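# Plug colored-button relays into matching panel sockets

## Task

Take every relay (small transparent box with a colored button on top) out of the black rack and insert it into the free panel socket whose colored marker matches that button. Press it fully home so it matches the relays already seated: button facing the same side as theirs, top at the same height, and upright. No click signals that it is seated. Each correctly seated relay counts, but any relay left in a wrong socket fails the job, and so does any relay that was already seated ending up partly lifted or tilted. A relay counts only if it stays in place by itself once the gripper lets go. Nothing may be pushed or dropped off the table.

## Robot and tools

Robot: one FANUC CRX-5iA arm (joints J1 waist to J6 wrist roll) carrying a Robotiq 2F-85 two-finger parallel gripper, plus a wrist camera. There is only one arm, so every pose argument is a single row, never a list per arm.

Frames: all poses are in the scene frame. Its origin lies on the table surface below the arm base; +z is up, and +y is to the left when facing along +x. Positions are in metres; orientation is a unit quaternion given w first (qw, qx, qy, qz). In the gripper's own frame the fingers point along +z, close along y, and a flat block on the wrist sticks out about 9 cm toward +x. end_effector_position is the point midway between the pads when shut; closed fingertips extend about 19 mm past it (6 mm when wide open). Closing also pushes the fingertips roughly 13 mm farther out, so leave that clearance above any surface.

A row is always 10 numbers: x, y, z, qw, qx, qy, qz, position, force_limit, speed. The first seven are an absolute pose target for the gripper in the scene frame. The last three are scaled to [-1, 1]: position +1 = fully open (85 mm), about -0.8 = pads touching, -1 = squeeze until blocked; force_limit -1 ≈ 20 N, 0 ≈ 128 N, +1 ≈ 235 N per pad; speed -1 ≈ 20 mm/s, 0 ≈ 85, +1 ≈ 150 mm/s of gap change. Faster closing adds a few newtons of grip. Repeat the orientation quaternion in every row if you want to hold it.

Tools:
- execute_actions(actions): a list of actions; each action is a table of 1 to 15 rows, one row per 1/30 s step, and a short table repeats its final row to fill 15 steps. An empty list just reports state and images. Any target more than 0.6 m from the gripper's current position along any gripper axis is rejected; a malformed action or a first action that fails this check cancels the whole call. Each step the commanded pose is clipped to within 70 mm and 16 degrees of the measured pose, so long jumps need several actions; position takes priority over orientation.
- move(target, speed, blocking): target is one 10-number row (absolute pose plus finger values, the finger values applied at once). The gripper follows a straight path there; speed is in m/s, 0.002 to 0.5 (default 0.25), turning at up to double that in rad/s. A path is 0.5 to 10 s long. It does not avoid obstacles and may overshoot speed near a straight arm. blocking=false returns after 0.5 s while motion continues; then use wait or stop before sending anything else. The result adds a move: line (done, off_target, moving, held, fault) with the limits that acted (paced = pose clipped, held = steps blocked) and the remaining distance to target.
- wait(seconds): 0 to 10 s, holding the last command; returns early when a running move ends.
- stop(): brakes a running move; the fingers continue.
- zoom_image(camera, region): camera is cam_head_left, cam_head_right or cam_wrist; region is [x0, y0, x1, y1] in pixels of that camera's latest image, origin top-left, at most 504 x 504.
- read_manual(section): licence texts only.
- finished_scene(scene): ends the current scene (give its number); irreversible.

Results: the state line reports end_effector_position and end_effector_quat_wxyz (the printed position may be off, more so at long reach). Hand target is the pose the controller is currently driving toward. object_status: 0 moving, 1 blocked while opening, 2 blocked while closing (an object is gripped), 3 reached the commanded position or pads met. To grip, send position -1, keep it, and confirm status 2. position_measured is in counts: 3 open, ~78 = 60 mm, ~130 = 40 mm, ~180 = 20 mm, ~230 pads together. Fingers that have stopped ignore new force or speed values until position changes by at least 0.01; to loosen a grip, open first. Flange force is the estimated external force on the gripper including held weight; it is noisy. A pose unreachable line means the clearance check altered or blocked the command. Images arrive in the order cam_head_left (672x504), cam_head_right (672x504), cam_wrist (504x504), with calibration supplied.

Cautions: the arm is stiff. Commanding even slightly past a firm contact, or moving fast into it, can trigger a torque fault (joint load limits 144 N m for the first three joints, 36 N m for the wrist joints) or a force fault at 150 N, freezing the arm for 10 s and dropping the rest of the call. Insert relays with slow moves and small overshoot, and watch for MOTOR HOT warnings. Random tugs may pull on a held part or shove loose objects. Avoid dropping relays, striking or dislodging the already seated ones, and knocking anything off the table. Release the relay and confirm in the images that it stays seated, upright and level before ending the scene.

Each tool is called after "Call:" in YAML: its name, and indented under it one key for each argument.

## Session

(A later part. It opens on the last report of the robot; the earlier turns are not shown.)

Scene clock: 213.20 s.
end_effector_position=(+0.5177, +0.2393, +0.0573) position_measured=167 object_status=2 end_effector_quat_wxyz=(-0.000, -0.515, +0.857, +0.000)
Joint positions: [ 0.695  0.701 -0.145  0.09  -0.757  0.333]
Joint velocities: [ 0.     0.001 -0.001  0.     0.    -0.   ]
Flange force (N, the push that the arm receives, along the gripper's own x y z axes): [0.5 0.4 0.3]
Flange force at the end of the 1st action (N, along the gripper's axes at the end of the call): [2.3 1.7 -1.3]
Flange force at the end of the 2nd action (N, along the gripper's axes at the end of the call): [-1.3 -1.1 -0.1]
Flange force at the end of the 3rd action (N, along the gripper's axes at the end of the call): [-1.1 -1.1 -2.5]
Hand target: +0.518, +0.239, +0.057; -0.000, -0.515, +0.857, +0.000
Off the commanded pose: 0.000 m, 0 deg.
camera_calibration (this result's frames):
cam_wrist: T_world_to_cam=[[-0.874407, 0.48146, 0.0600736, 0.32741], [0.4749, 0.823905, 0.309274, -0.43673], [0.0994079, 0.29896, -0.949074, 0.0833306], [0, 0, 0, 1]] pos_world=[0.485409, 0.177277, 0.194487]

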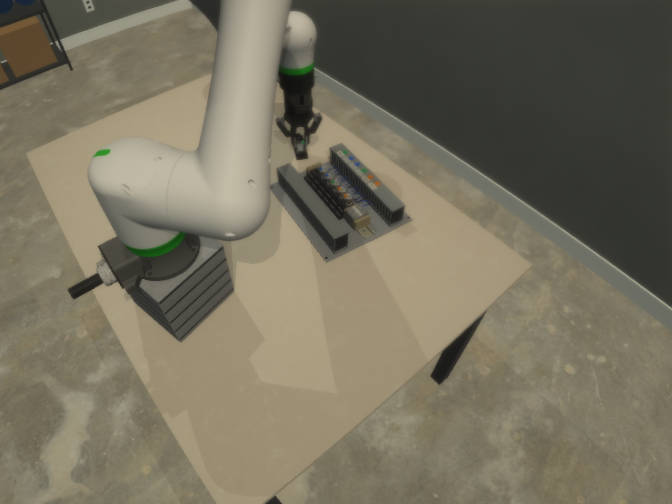

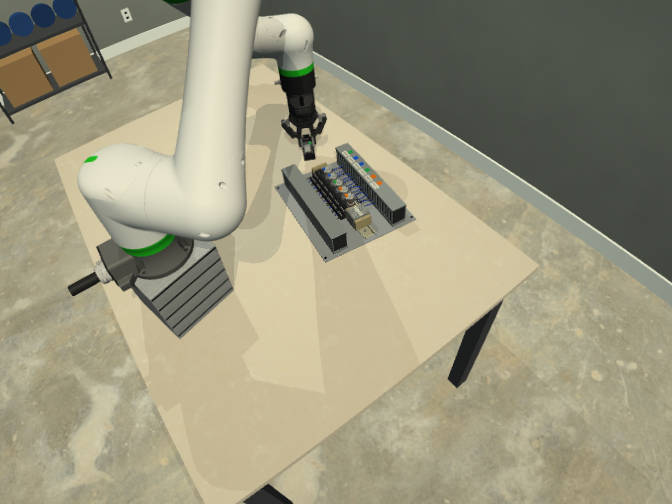

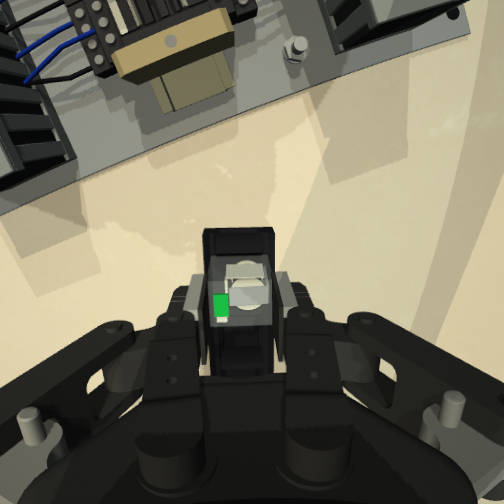

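Call:
move:
  target: [0.5177,0.2393,0.135,0,-0.515,0.8572,0,-1,-0.4,-0.3]
  speed: 0.15

Call:
move:
  target: [0.50,0.18,0.14,0,0.1305,0.9914,0,-1,-0.4,-0.3]
  speed: 0.5

Call:
move:
  target: [0.4871,0.1183,0.135,0,0.7565,0.654,0,-1,-0.4,-0.3]
  speed: 0.5

Call:
move:
  target: [0.4871,0.1183,0.10,0,0.7565,0.654,0,-1,-0.4,-0.3]
  speed: 0.08

Call:
zoom_image:
  camera: "cam_wrist"
  region: [140,160,350,400]

Scene clock: 222.00 s.
end_effector_position=(+0.5177, +0.2393, +0.1348) position_measured=167 object_status=2 end_effector_quat_wxyz=(-0.000, -0.515, +0.857, +0.000)
Joint positions: [ 0.704  0.575 -0.121  0.078 -0.908  0.341]
Joint velocities: [ 0. -0.  0.  0. -0. -0.]
Flange force (N, the push that the arm receives, along the gripper's own x y z axes): [-1.1 -1.3 1.5]
Hand target: +0.518, +0.239, +0.135; -0.000, -0.515, +0.857, +0.000
Off the commanded pose: 0.000 m, 0 deg.
move: done
camera_calibration (this result's frames):
cam_wrist: T_world_to_cam=[[-0.874472, 0.481319, 0.0602535, 0.322742], [0.47483, 0.823975, 0.309195, -0.46071], [0.0991741, 0.298993, -0.949088, 0.157023], [0, 0, 0, 1]] pos_world=[0.485415, 0.177323, 0.272031]

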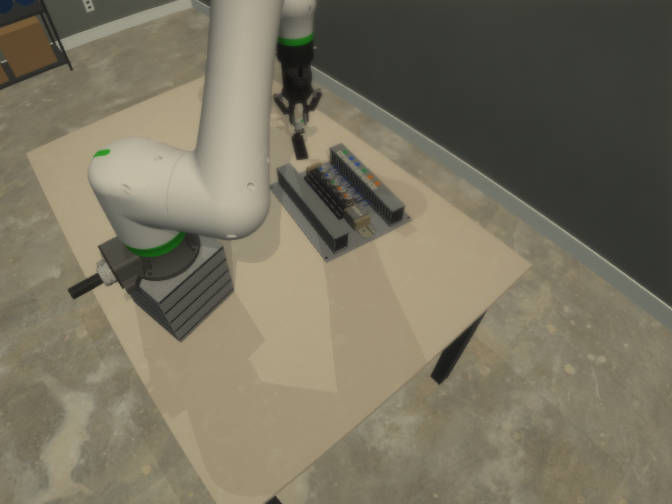

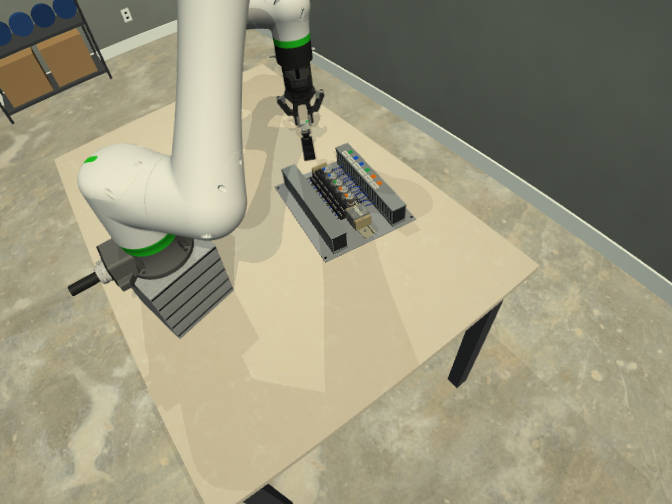

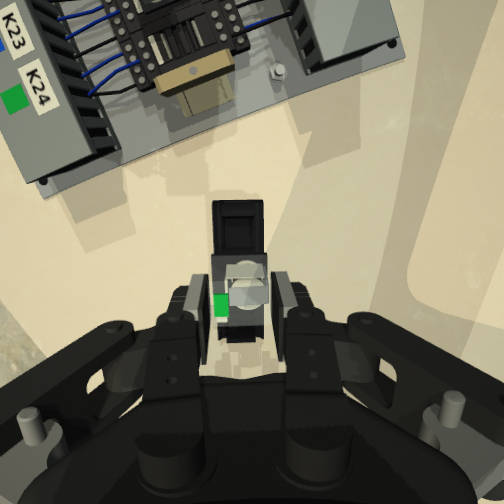

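Scene clock: 223.83 s.
end_effector_position=(+0.4998, +0.1801, +0.1400) position_measured=167 object_status=2 end_effector_quat_wxyz=(-0.000, +0.131, +0.991, +0.000)
Joint positions: [ 0.638  0.481 -0.247  0.082 -0.87  -0.942]
Joint velocities: [ 0.001  0.     0.     0.001  0.001 -0.001]
Flange force (N, the push that the arm receives, along the gripper's own x y z axes): [-0.9 -2.2 0.3]
Hand target: +0.500, +0.180, +0.140; -0.000, +0.131, +0.991, +0.000
Off the commanded pose: 0.000 m, 0 deg.
move: done
camera_calibration (this result's frames):
cam_wrist: T_world_to_cam=[[0.272224, 0.960347, 0.0602255, -0.324072], [0.909717, -0.277257, 0.309103, -0.423967], [0.313544, -0.029357, -0.94912, 0.133414], [0, 0, 0, 1]] pos_world=[0.432079, 0.197591, 0.277193]

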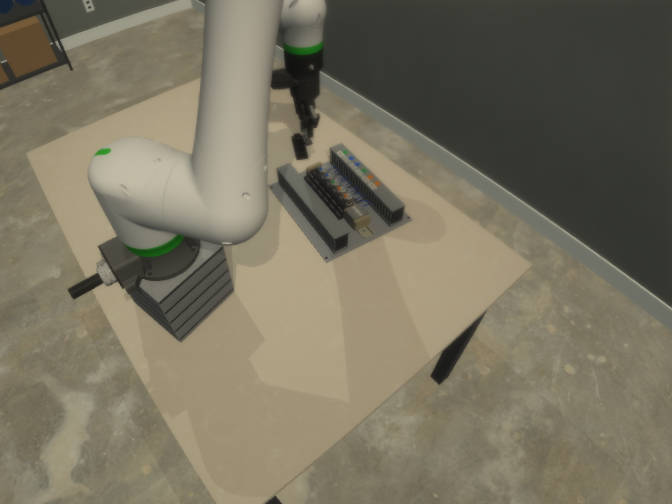

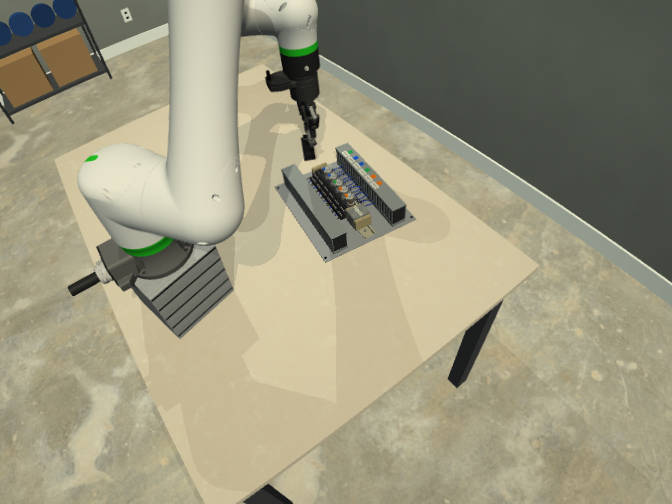

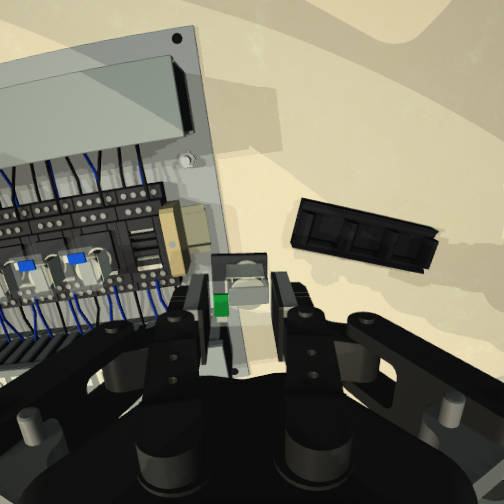

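Scene clock: 225.77 s.
end_effector_position=(+0.4868, +0.1184, +0.1350) position_measured=167 object_status=2 end_effector_quat_wxyz=(-0.000, +0.757, +0.654, +0.000)
Joint positions: [ 0.548  0.42  -0.348  0.089 -0.826 -2.313]
Joint velocities: [ 0.001  0.    -0.    -0.     0.    -0.001]
Flange force (N, the push that the arm receives, along the gripper's own x y z axes): [0.1 0.8 0.0]
Hand target: +0.487, +0.118, +0.135; -0.000, +0.757, +0.654, +0.000
Off the commanded pose: 0.000 m, 0 deg.
move: done
camera_calibration (this result's frames):
cam_wrist: T_world_to_cam=[[0.985527, -0.158592, 0.0598816, -0.475722], [-0.169375, -0.935848, 0.309031, 0.175576], [0.00703018, -0.314701, -0.949165, 0.313942], [0, 0, 0, 1]] pos_world=[0.496368, 0.187664, 0.272211]

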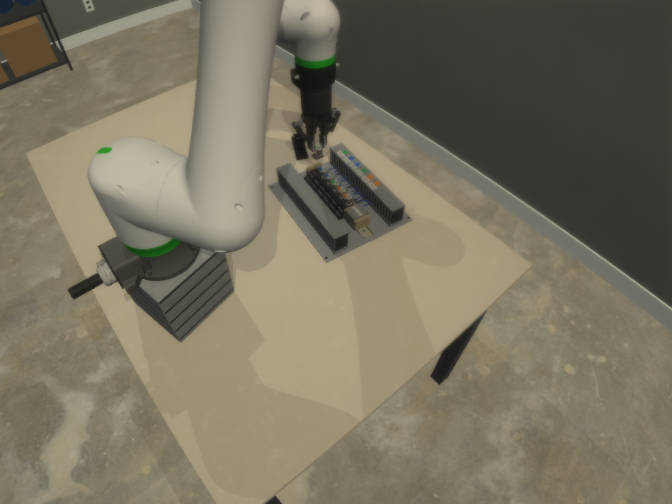

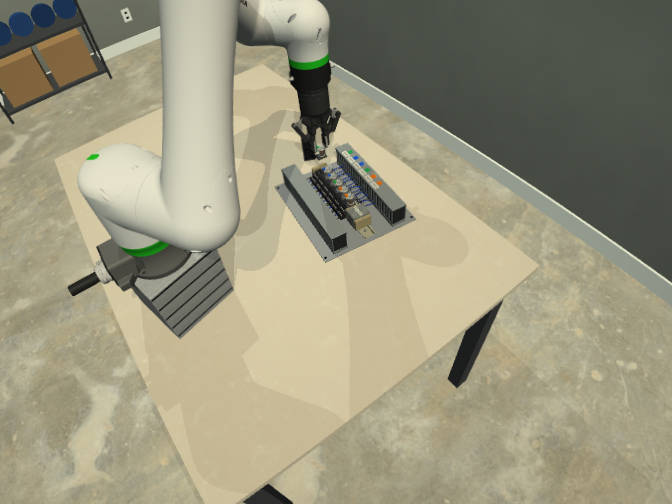

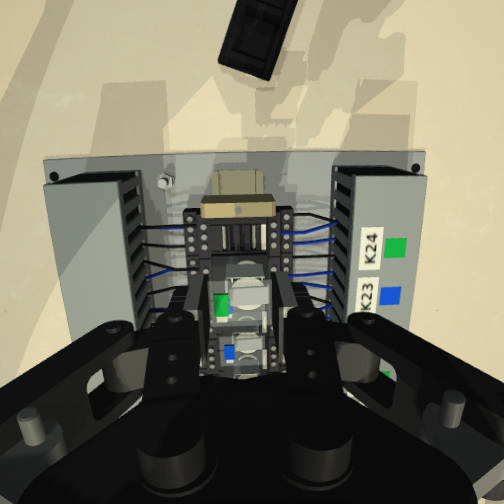

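Scene clock: 226.50 s.
end_effector_position=(+0.4871, +0.1183, +0.1001) position_measured=167 object_status=2 end_effector_quat_wxyz=(+0.000, +0.757, +0.654, +0.000)
Joint positions: [ 0.543  0.483 -0.364  0.097 -0.747 -2.319]
Joint velocities: [-0.     0.    -0.001 -0.001  0.001 -0.001]
Flange force (N, the push that the arm receives, along the gripper's own x y z axes): [1.8 -0.8 0.4]
Hand target: +0.487, +0.118, +0.100; +0.000, +0.757, +0.654, -0.000
Off the commanded pose: 0.000 m, 0 deg.
move: done
camera_calibration (this result's frames):
cam_wrist: T_world_to_cam=[[0.985514, -0.158577, 0.0601345, -0.473919], [-0.169443, -0.935748, 0.309297, 0.186254], [0.00722329, -0.315006, -0.949062, 0.280656], [0, 0, 0, 1]] pos_world=[0.496585, 0.187542, 0.237251]

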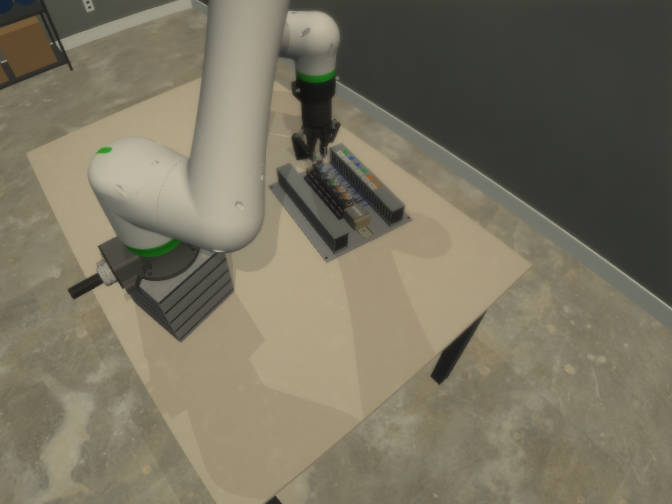

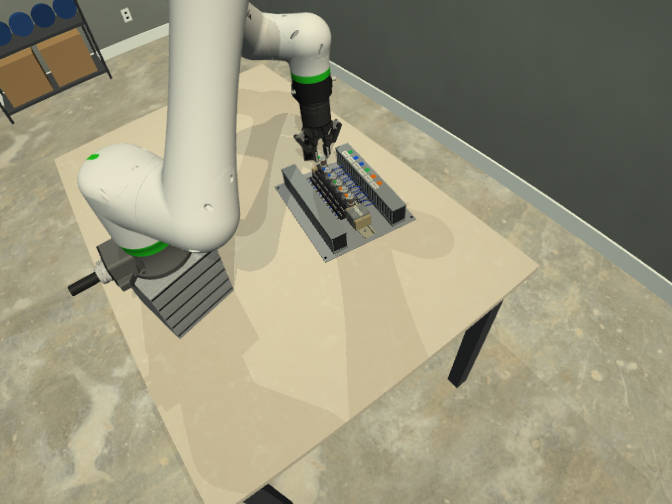

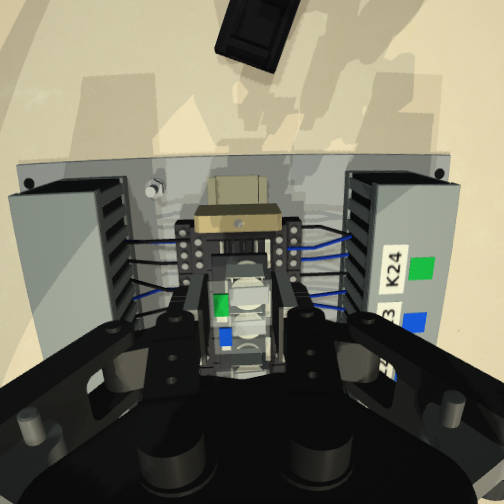

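Region (140, 160, 350, 400) of cam_wrist's 504x504 image, scaled by 2.100, with more detail than that image has; it fills the left 441 columns of this view, and the rest is white.

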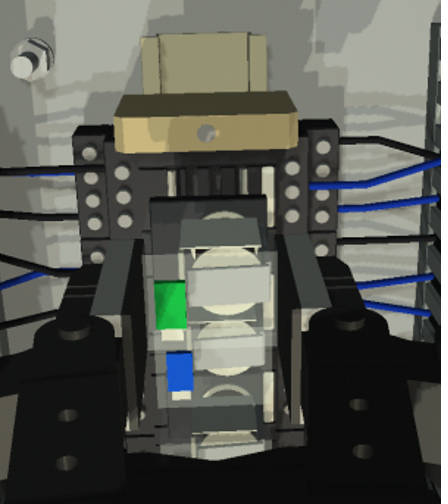

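Call:
execute_actions:
  actions:
    - [[0.4879,0.1202,0.095,0,0.7565,0.654,0,-1,-0.4,-0.3]]
    - [[0.4879,0.1202,0.090,0,0.7565,0.654,0,-1,-0.4,-0.3]]
    - [[0.4879,0.1202,0.087,0,0.7565,0.654,0,-1,-0.4,-0.3]]

Call:
zoom_image:
  camera: "cam_wrist"
  region: [140,160,350,400]

Scene clock: 234.53 s.
end_effector_position=(+0.4879, +0.1202, +0.0870) position_measured=167 object_status=2 end_effector_quat_wxyz=(+0.000, +0.756, +0.654, -0.000)
Joint positions: [ 0.544  0.51  -0.364  0.1   -0.719 -2.323]
Joint velocities: [ 0.     0.     0.    -0.    -0.     0.001]
Flange force (N, the push that the arm receives, along the gripper's own x y z axes): [0.3 -1.5 0.3]
Flange force at the end of the 1st action (N, along the gripper's axes at the end of the call): [-1.2 -1.4 0.1]
Flange force at the end of the 2nd action (N, along the gripper's axes at the end of the call): [0.4 0.9 0.1]
Hand target: +0.488, +0.120, +0.087; +0.000, +0.756, +0.654, -0.000
Off the commanded pose: 0.000 m, 0 deg.
camera_calibration (this result's frames):
cam_wrist: T_world_to_cam=[[0.985525, -0.158537, 0.0600452, -0.473618], [-0.169377, -0.935758, 0.309303, 0.192199], [0.0071516, -0.314996, -0.949066, 0.26888], [0, 0, 0, 1]] pos_world=[0.497393, 0.189462, 0.224176]

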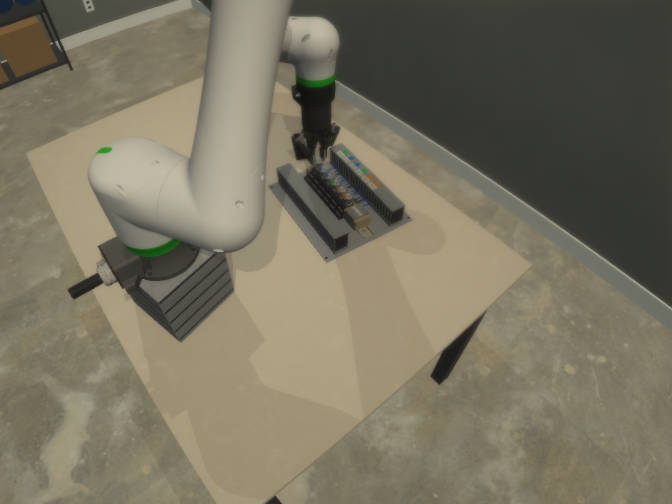

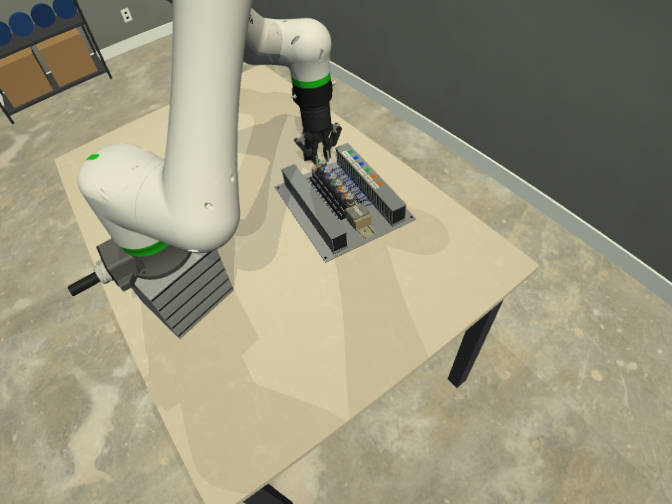

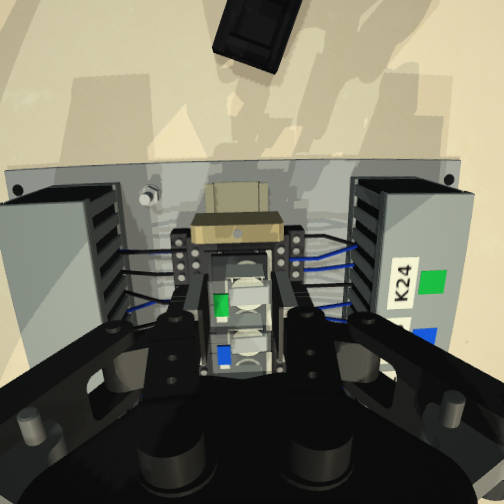

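Region (140, 160, 350, 400) of cam_wrist's 504x504 image, scaled by 2.100, with more detail than that image has; it fills the left 441 columns of this view, and the rest is white.

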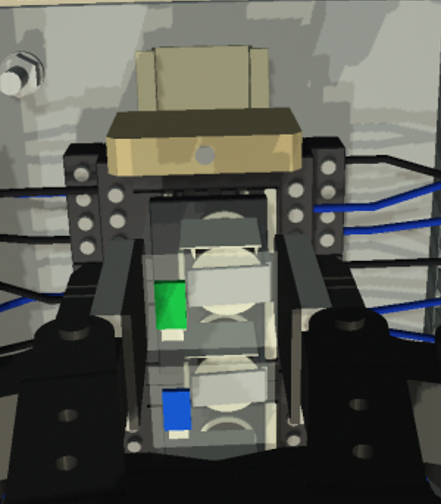

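Call:
execute_actions:
  actions:
    - [[0.4879,0.1203,0.0848,0,0.7565,0.654,0,-1,-0.4,-0.3]]
    - [[0.4879,0.1203,0.084,0,0.7565,0.654,0,-1,-0.4,-0.3]]
    - [[0.4879,0.1203,0.0834,0,0.7565,0.654,0,-1,-0.4,-0.3]]

Scene clock: 241.77 s.
end_effector_position=(+0.4879, +0.1203, +0.0834) position_measured=167 object_status=2 end_effector_quat_wxyz=(+0.000, +0.756, +0.654, +0.000)
Joint positions: [ 0.543  0.517 -0.365  0.1   -0.711 -2.324]
Joint velocities: [-0.    -0.001  0.     0.001  0.    -0.   ]
Flange force (N, the push that the arm receives, along the gripper's own x y z axes): [1.1 -4.2 -7.6]
Flange force at the end of the 1st action (N, along the gripper's axes at the end of the call): [0.5 2.3 0.0]
Flange force at the end of the 2nd action (N, along the gripper's axes at the end of the call): [-1.1 1.0 0.5]
Hand target: +0.488, +0.120, +0.083; +0.000, +0.756, +0.654, -0.000
Off the commanded pose: 0.000 m, 0 deg.
camera_calibration (this result's frames):
cam_wrist: T_world_to_cam=[[0.985522, -0.158542, 0.0600836, -0.473413], [-0.169393, -0.935768, 0.309264, 0.193436], [0.00719291, -0.314965, -0.949076, 0.265491], [0, 0, 0, 1]] pos_world=[0.497416, 0.189575, 0.220593]

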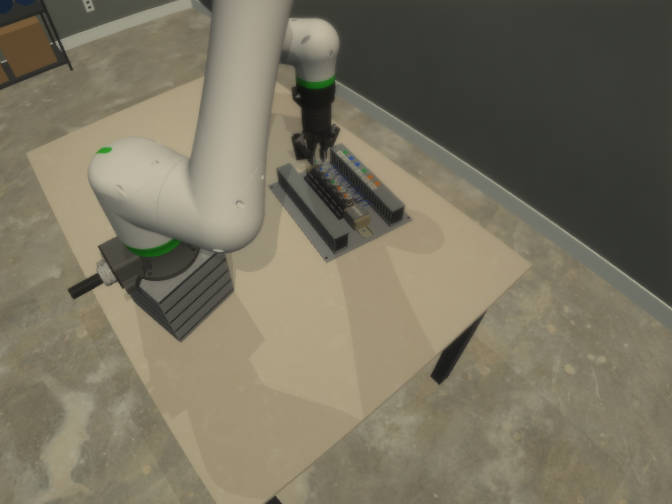

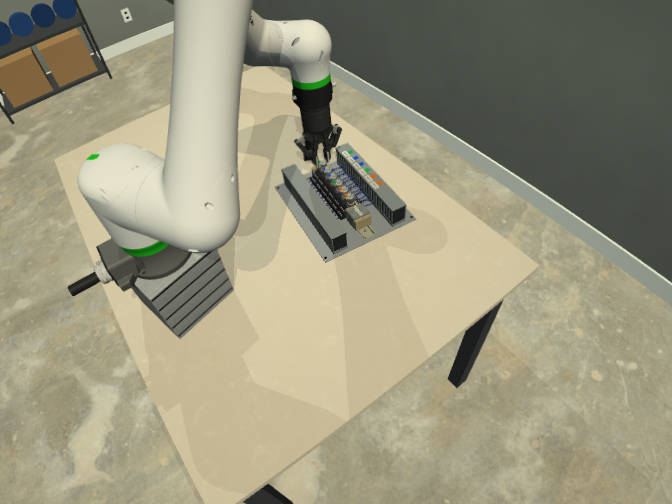

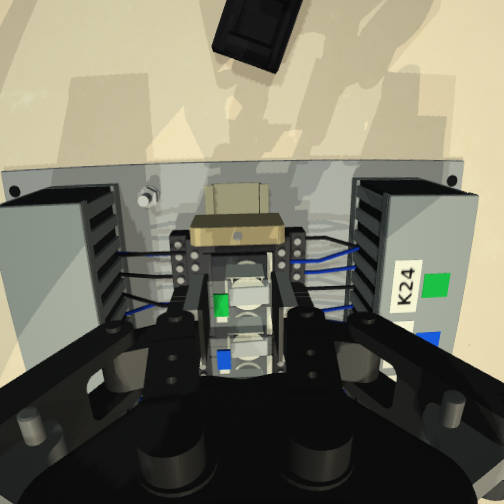

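On the chamfer; shift −gy.

Call:
execute_actions:
  actions:
    - [[0.4874,0.1204,0.0834,0,0.7565,0.654,0,-1,-0.4,-0.3]]
    - [[0.4874,0.1204,0.0828,0,0.7565,0.654,0,-1,-0.4,-0.3]]
    - [[0.4874,0.1204,0.0823,0,0.7565,0.654,0,-1,-0.4,-0.3]]

Scene clock: 245.70 s.
end_effector_position=(+0.4874, +0.1204, +0.0823) position_measured=167 object_status=2 end_effector_quat_wxyz=(+0.000, +0.756, +0.654, +0.000)
Joint positions: [ 0.544  0.519 -0.367  0.101 -0.708 -2.325]
Joint velocities: [ 0.     0.001  0.    -0.001  0.     0.   ]
Flange force (N, the push that the arm receives, along the gripper's own x y z axes): [0.5 -1.8 -17.5]
Flange force at the end of the 1st action (N, along the gripper's axes at the end of the call): [-0.9 -1.0 0.8]
Flange force at the end of the 2nd action (N, along the gripper's axes at the end of the call): [-0.4 -3.0 -9.8]
Hand target: +0.487, +0.120, +0.082; +0.000, +0.756, +0.654, -0.000
Off the commanded pose: 0.000 m, 0 deg.
camera_calibration (this result's frames):
cam_wrist: T_world_to_cam=[[0.985523, -0.158527, 0.0601104, -0.472854], [-0.169386, -0.935772, 0.309256, 0.193787], [0.00722432, -0.31496, -0.949077, 0.264476], [0, 0, 0, 1]] pos_world=[0.496923, 0.18968, 0.219502]

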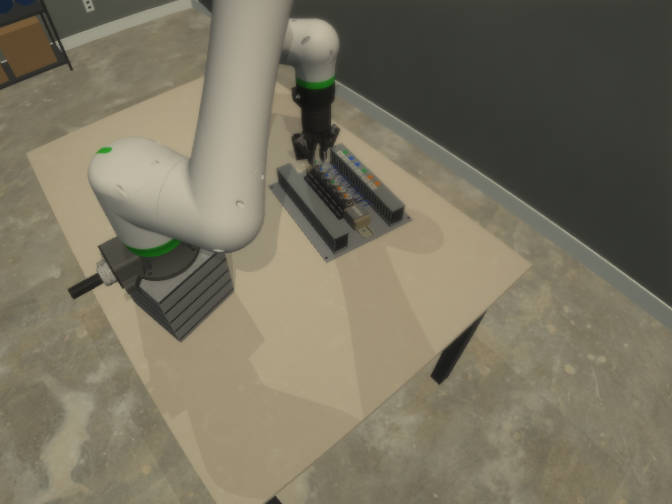

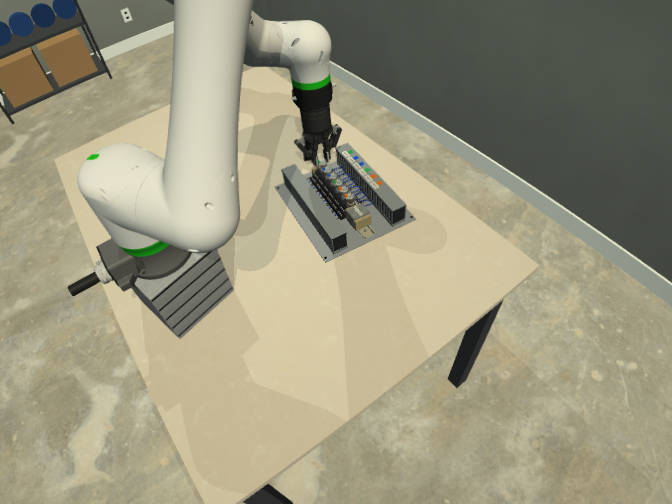

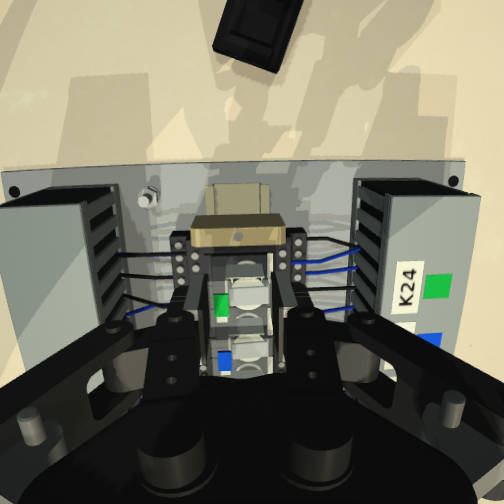

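Call:
execute_actions:
  actions:
    - [[0.4872,0.1204,0.0813,0,0.7565,0.654,0,-1,-0.4,-0.3]]
    - [[0.4872,0.1204,0.080,0,0.7565,0.654,0,-1,-0.4,-0.3]]
    - [[0.4871,0.1204,0.0788,0,0.7565,0.654,0,-1,-0.4,-0.3]]
    - [[0.4871,0.1204,0.0782,0,0.7565,0.654,0,-1,-0.4,-0.3]]

Scene clock: 250.80 s.
end_effector_position=(+0.4871, +0.1204, +0.0782) position_measured=167 object_status=2 end_effector_quat_wxyz=(-0.000, +0.756, +0.654, -0.000)
Joint positions: [ 0.544  0.526 -0.369  0.102 -0.699 -2.327]
Joint velocities: [-0.    -0.     0.001  0.001  0.     0.   ]
Flange force (N, the push that the arm receives, along the gripper's own x y z axes): [1.2 -0.9 -34.3]
Flange force at the end of the 1st action (N, along the gripper's axes at the end of the call): [0.5 -3.3 -37.3]
Flange force at the end of the 2nd action (N, along the gripper's axes at the end of the call): [0.5 -3.5 -36.4]
Flange force at the end of the 3rd action (N, along the gripper's axes at the end of the call): [0.6 -1.7 -36.6]
Hand target: +0.487, +0.120, +0.078; +0.000, +0.756, +0.654, -0.000
Off the commanded pose: 0.000 m, 0 deg.
camera_calibration (this result's frames):
cam_wrist: T_world_to_cam=[[0.985524, -0.158539, 0.0600601, -0.472285], [-0.169383, -0.935764, 0.309283, 0.194996], [0.00716853, -0.314979, -0.949072, 0.260573], [0, 0, 0, 1]] pos_world=[0.496609, 0.18967, 0.215359]

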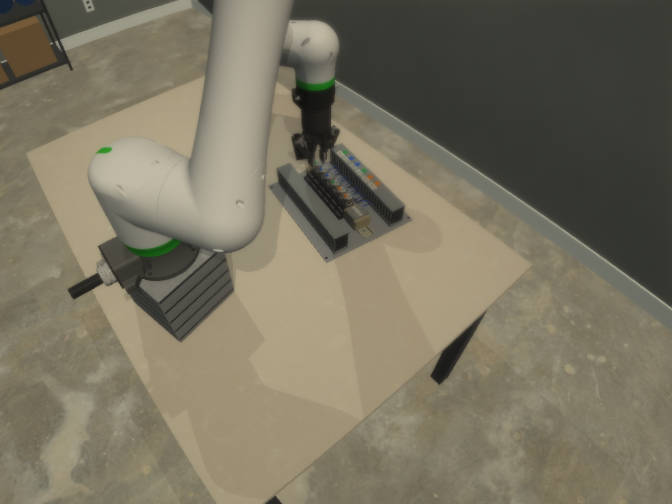

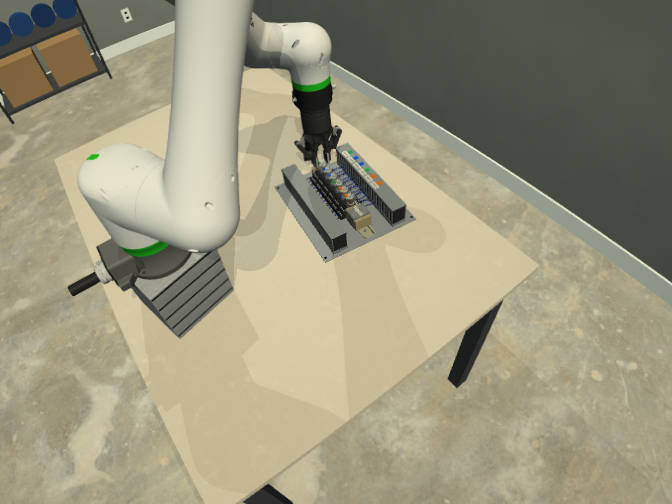

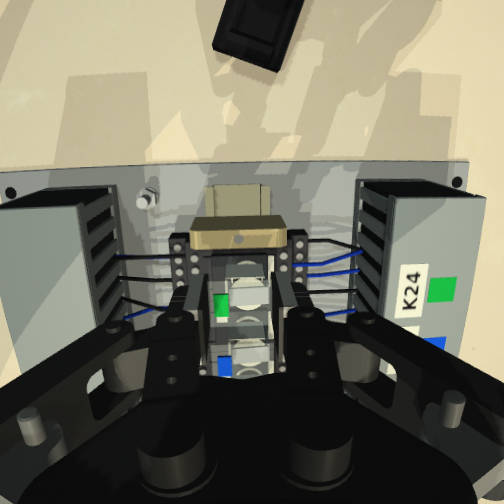

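Call:
execute_actions:
  actions:
    - [[0.4871,0.1204,0.0777,0,0.7565,0.654,0,-1,-0.4,-0.3]]
    - [[0.4871,0.1204,0.0773,0,0.7565,0.654,0,-1,-0.4,-0.3]]

Scene clock: 254.57 s.
end_effector_position=(+0.4871, +0.1204, +0.0773) position_measured=167 object_status=2 end_effector_quat_wxyz=(+0.000, +0.756, +0.654, +0.000)
Joint positions: [ 0.544  0.528 -0.369  0.102 -0.697 -2.327]
Joint velocities: [0.    0.001 0.    0.002 0.001 0.   ]
Flange force (N, the push that the arm receives, along the gripper's own x y z axes): [-0.4 -6.3 -60.7]
Flange force at the end of the 1st action (N, along the gripper's axes at the end of the call): [1.2 -1.8 -35.7]
Hand target: +0.487, +0.120, +0.077; +0.000, +0.756, +0.654, -0.000
Off the commanded pose: 0.000 m, 0 deg.
camera_calibration (this result's frames):
cam_wrist: T_world_to_cam=[[0.985522, -0.158523, 0.0601423, -0.472275], [-0.169393, -0.935776, 0.30924, 0.195287], [0.00725832, -0.31495, -0.949081, 0.259734], [0, 0, 0, 1]] pos_world=[0.496633, 0.189682, 0.214522]

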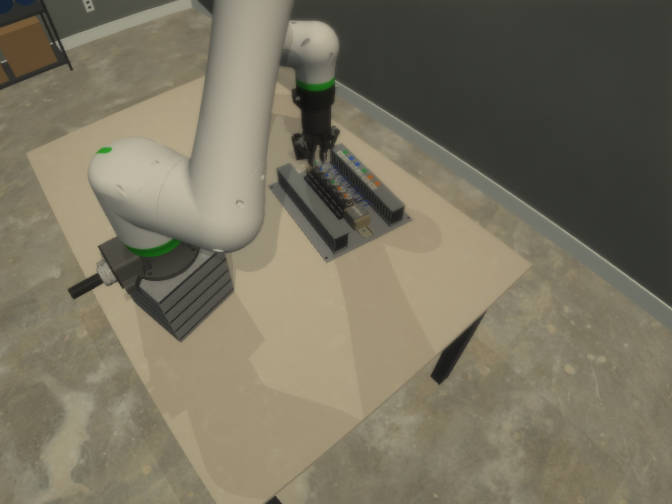

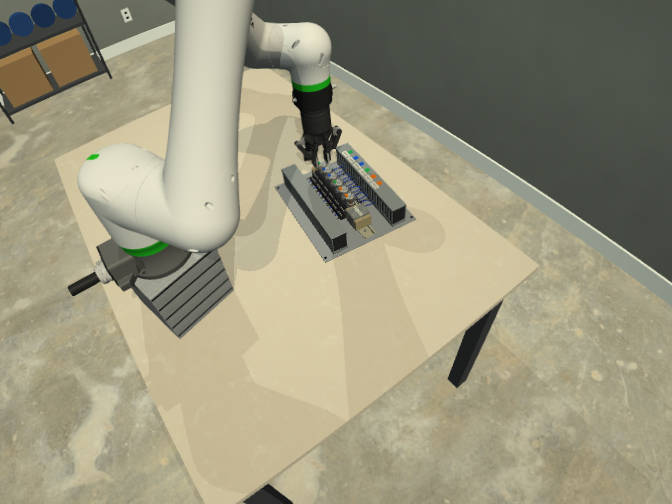

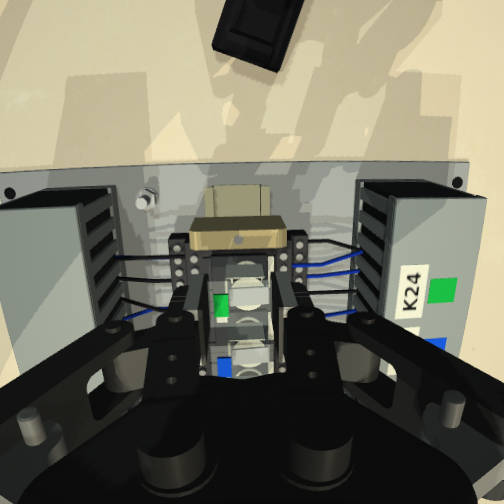

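Call:
execute_actions:
  actions:
    - [[0.4871,0.1204,0.0778,0,0.7565,0.654,0,0,-0.4,0.3]]
    - [[0.4871,0.1204,0.0778,0,0.7565,0.654,0,0,-0.4,0.3]]

Call:
move:
  target: [0.4871,0.1204,0.13,0,0.7565,0.654,0,0,-0.4,0.3]
  speed: 0.15

Call:
zoom_image:
  camera: "cam_head_right"
  region: [260,120,430,270]

Scene clock: 258.87 s.
end_effector_position=(+0.4871, +0.1204, +0.0778) position_measured=129 object_status=3 end_effector_quat_wxyz=(-0.000, +0.757, +0.654, -0.000)
Joint positions: [ 0.544  0.527 -0.369  0.102 -0.698 -2.327]
Joint velocities: [-0.    -0.     0.001 -0.    -0.001  0.   ]
Flange force (N, the push that the arm receives, along the gripper's own x y z axes): [-1.7 -1.2 0.3]
Flange force at the end of the 1st action (N, along the gripper's axes at the end of the call): [0.3 0.4 -0.3]
Hand target: +0.487, +0.120, +0.078; -0.000, +0.756, +0.654, +0.000
Off the commanded pose: 0.000 m, 0 deg.
camera_calibration (this result's frames):
cam_wrist: T_world_to_cam=[[0.985494, -0.158727, 0.0600612, -0.472243], [-0.169562, -0.935733, 0.309277, 0.195169], [0.00711046, -0.314975, -0.949073, 0.260229], [0, 0, 0, 1]] pos_world=[0.496635, 0.189634, 0.214979]

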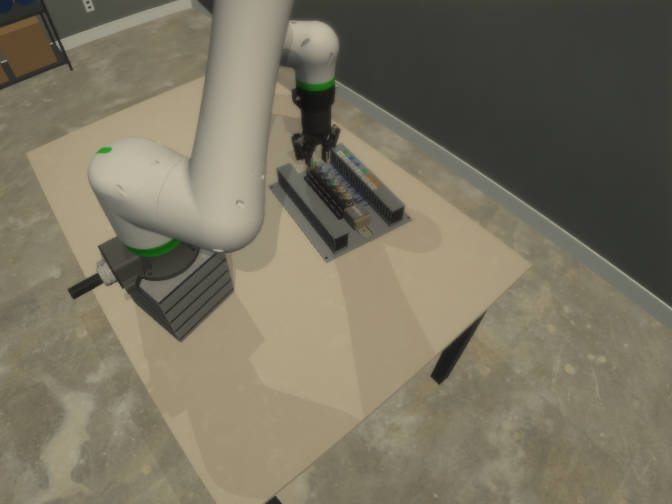

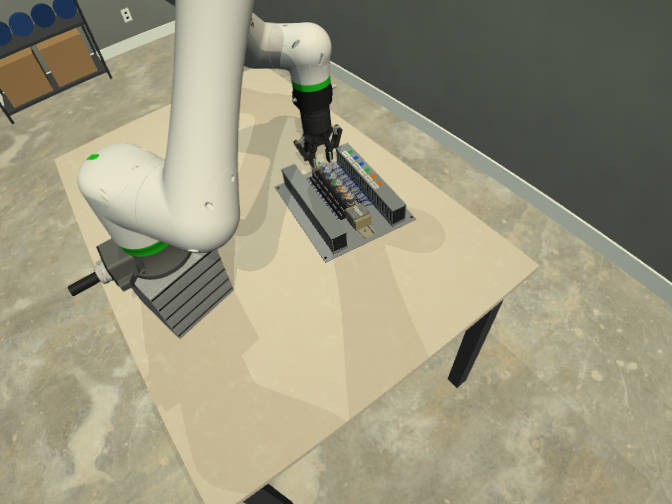

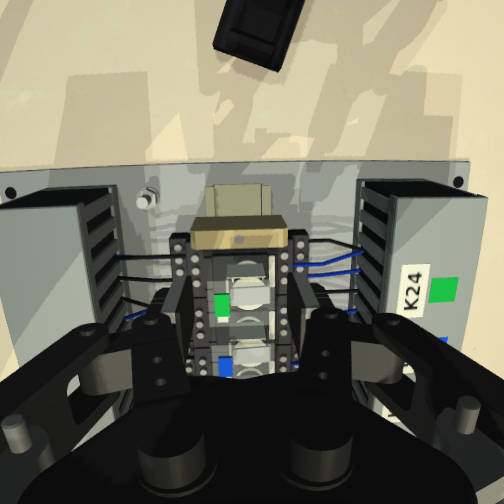

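Scene clock: 259.63 s.
end_effector_position=(+0.4871, +0.1204, +0.1299) position_measured=129 object_status=3 end_effector_quat_wxyz=(-0.000, +0.756, +0.654, -0.000)
Joint positions: [ 0.551  0.43  -0.348  0.09  -0.815 -2.317]
Joint velocities: [-0.    -0.001  0.     0.    -0.    -0.   ]
Flange force (N, the push that the arm receives, along the gripper's own x y z axes): [0.8 -1.4 1.0]
Hand target: +0.487, +0.120, +0.130; -0.000, +0.756, +0.654, +0.000
Off the commanded pose: 0.000 m, 0 deg.
move: done
camera_calibration (this result's frames):
cam_wrist: T_world_to_cam=[[0.985539, -0.158495, 0.0599291, -0.475381], [-0.169299, -0.935787, 0.309258, 0.179009], [0.00706517, -0.314932, -0.949088, 0.309712], [0, 0, 0, 1]] pos_world=[0.496625, 0.189707, 0.267073]

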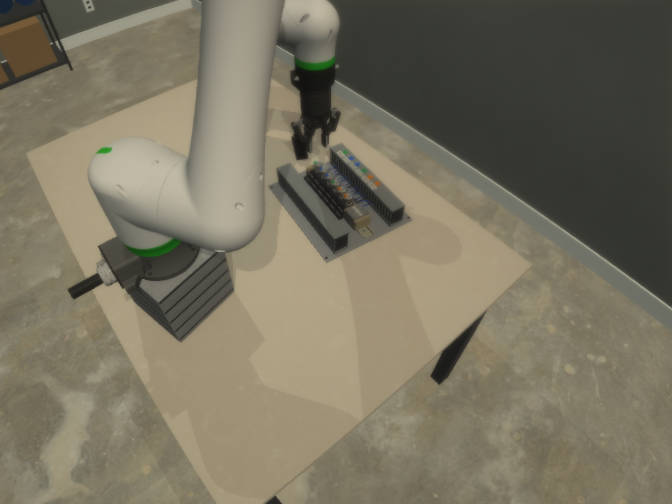

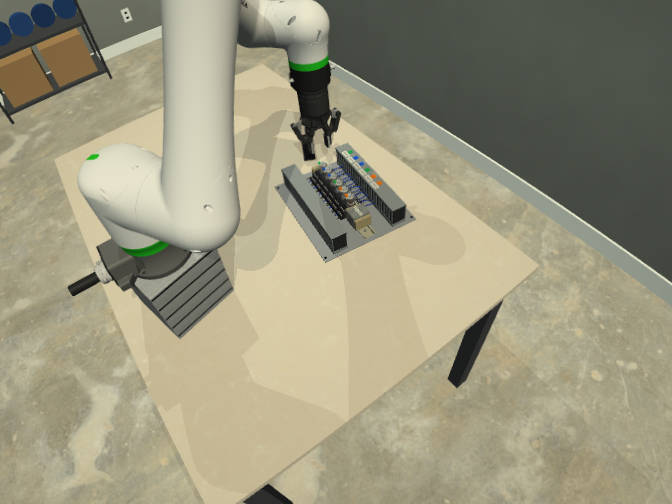

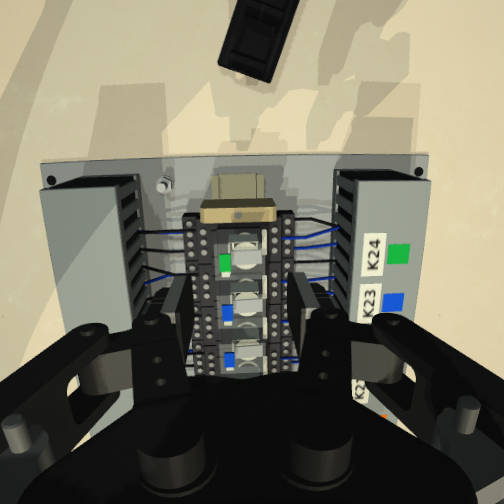

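Region (260, 120, 430, 270) of cam_head_right's 672x504 image, scaled by 2.965, with more detail than that image has; it fills the top 445 rows of this view, and the rest is white.

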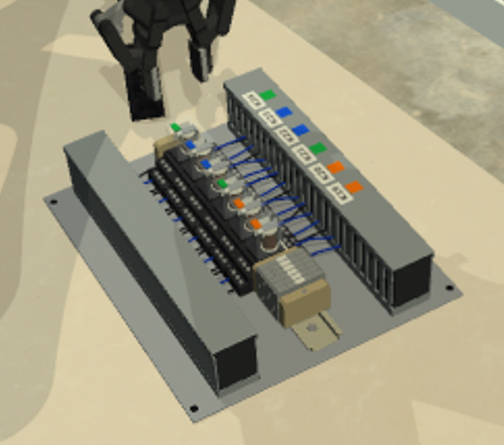

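Call:
finished_scene:
  scene: 2

The scene is finished: the task was done.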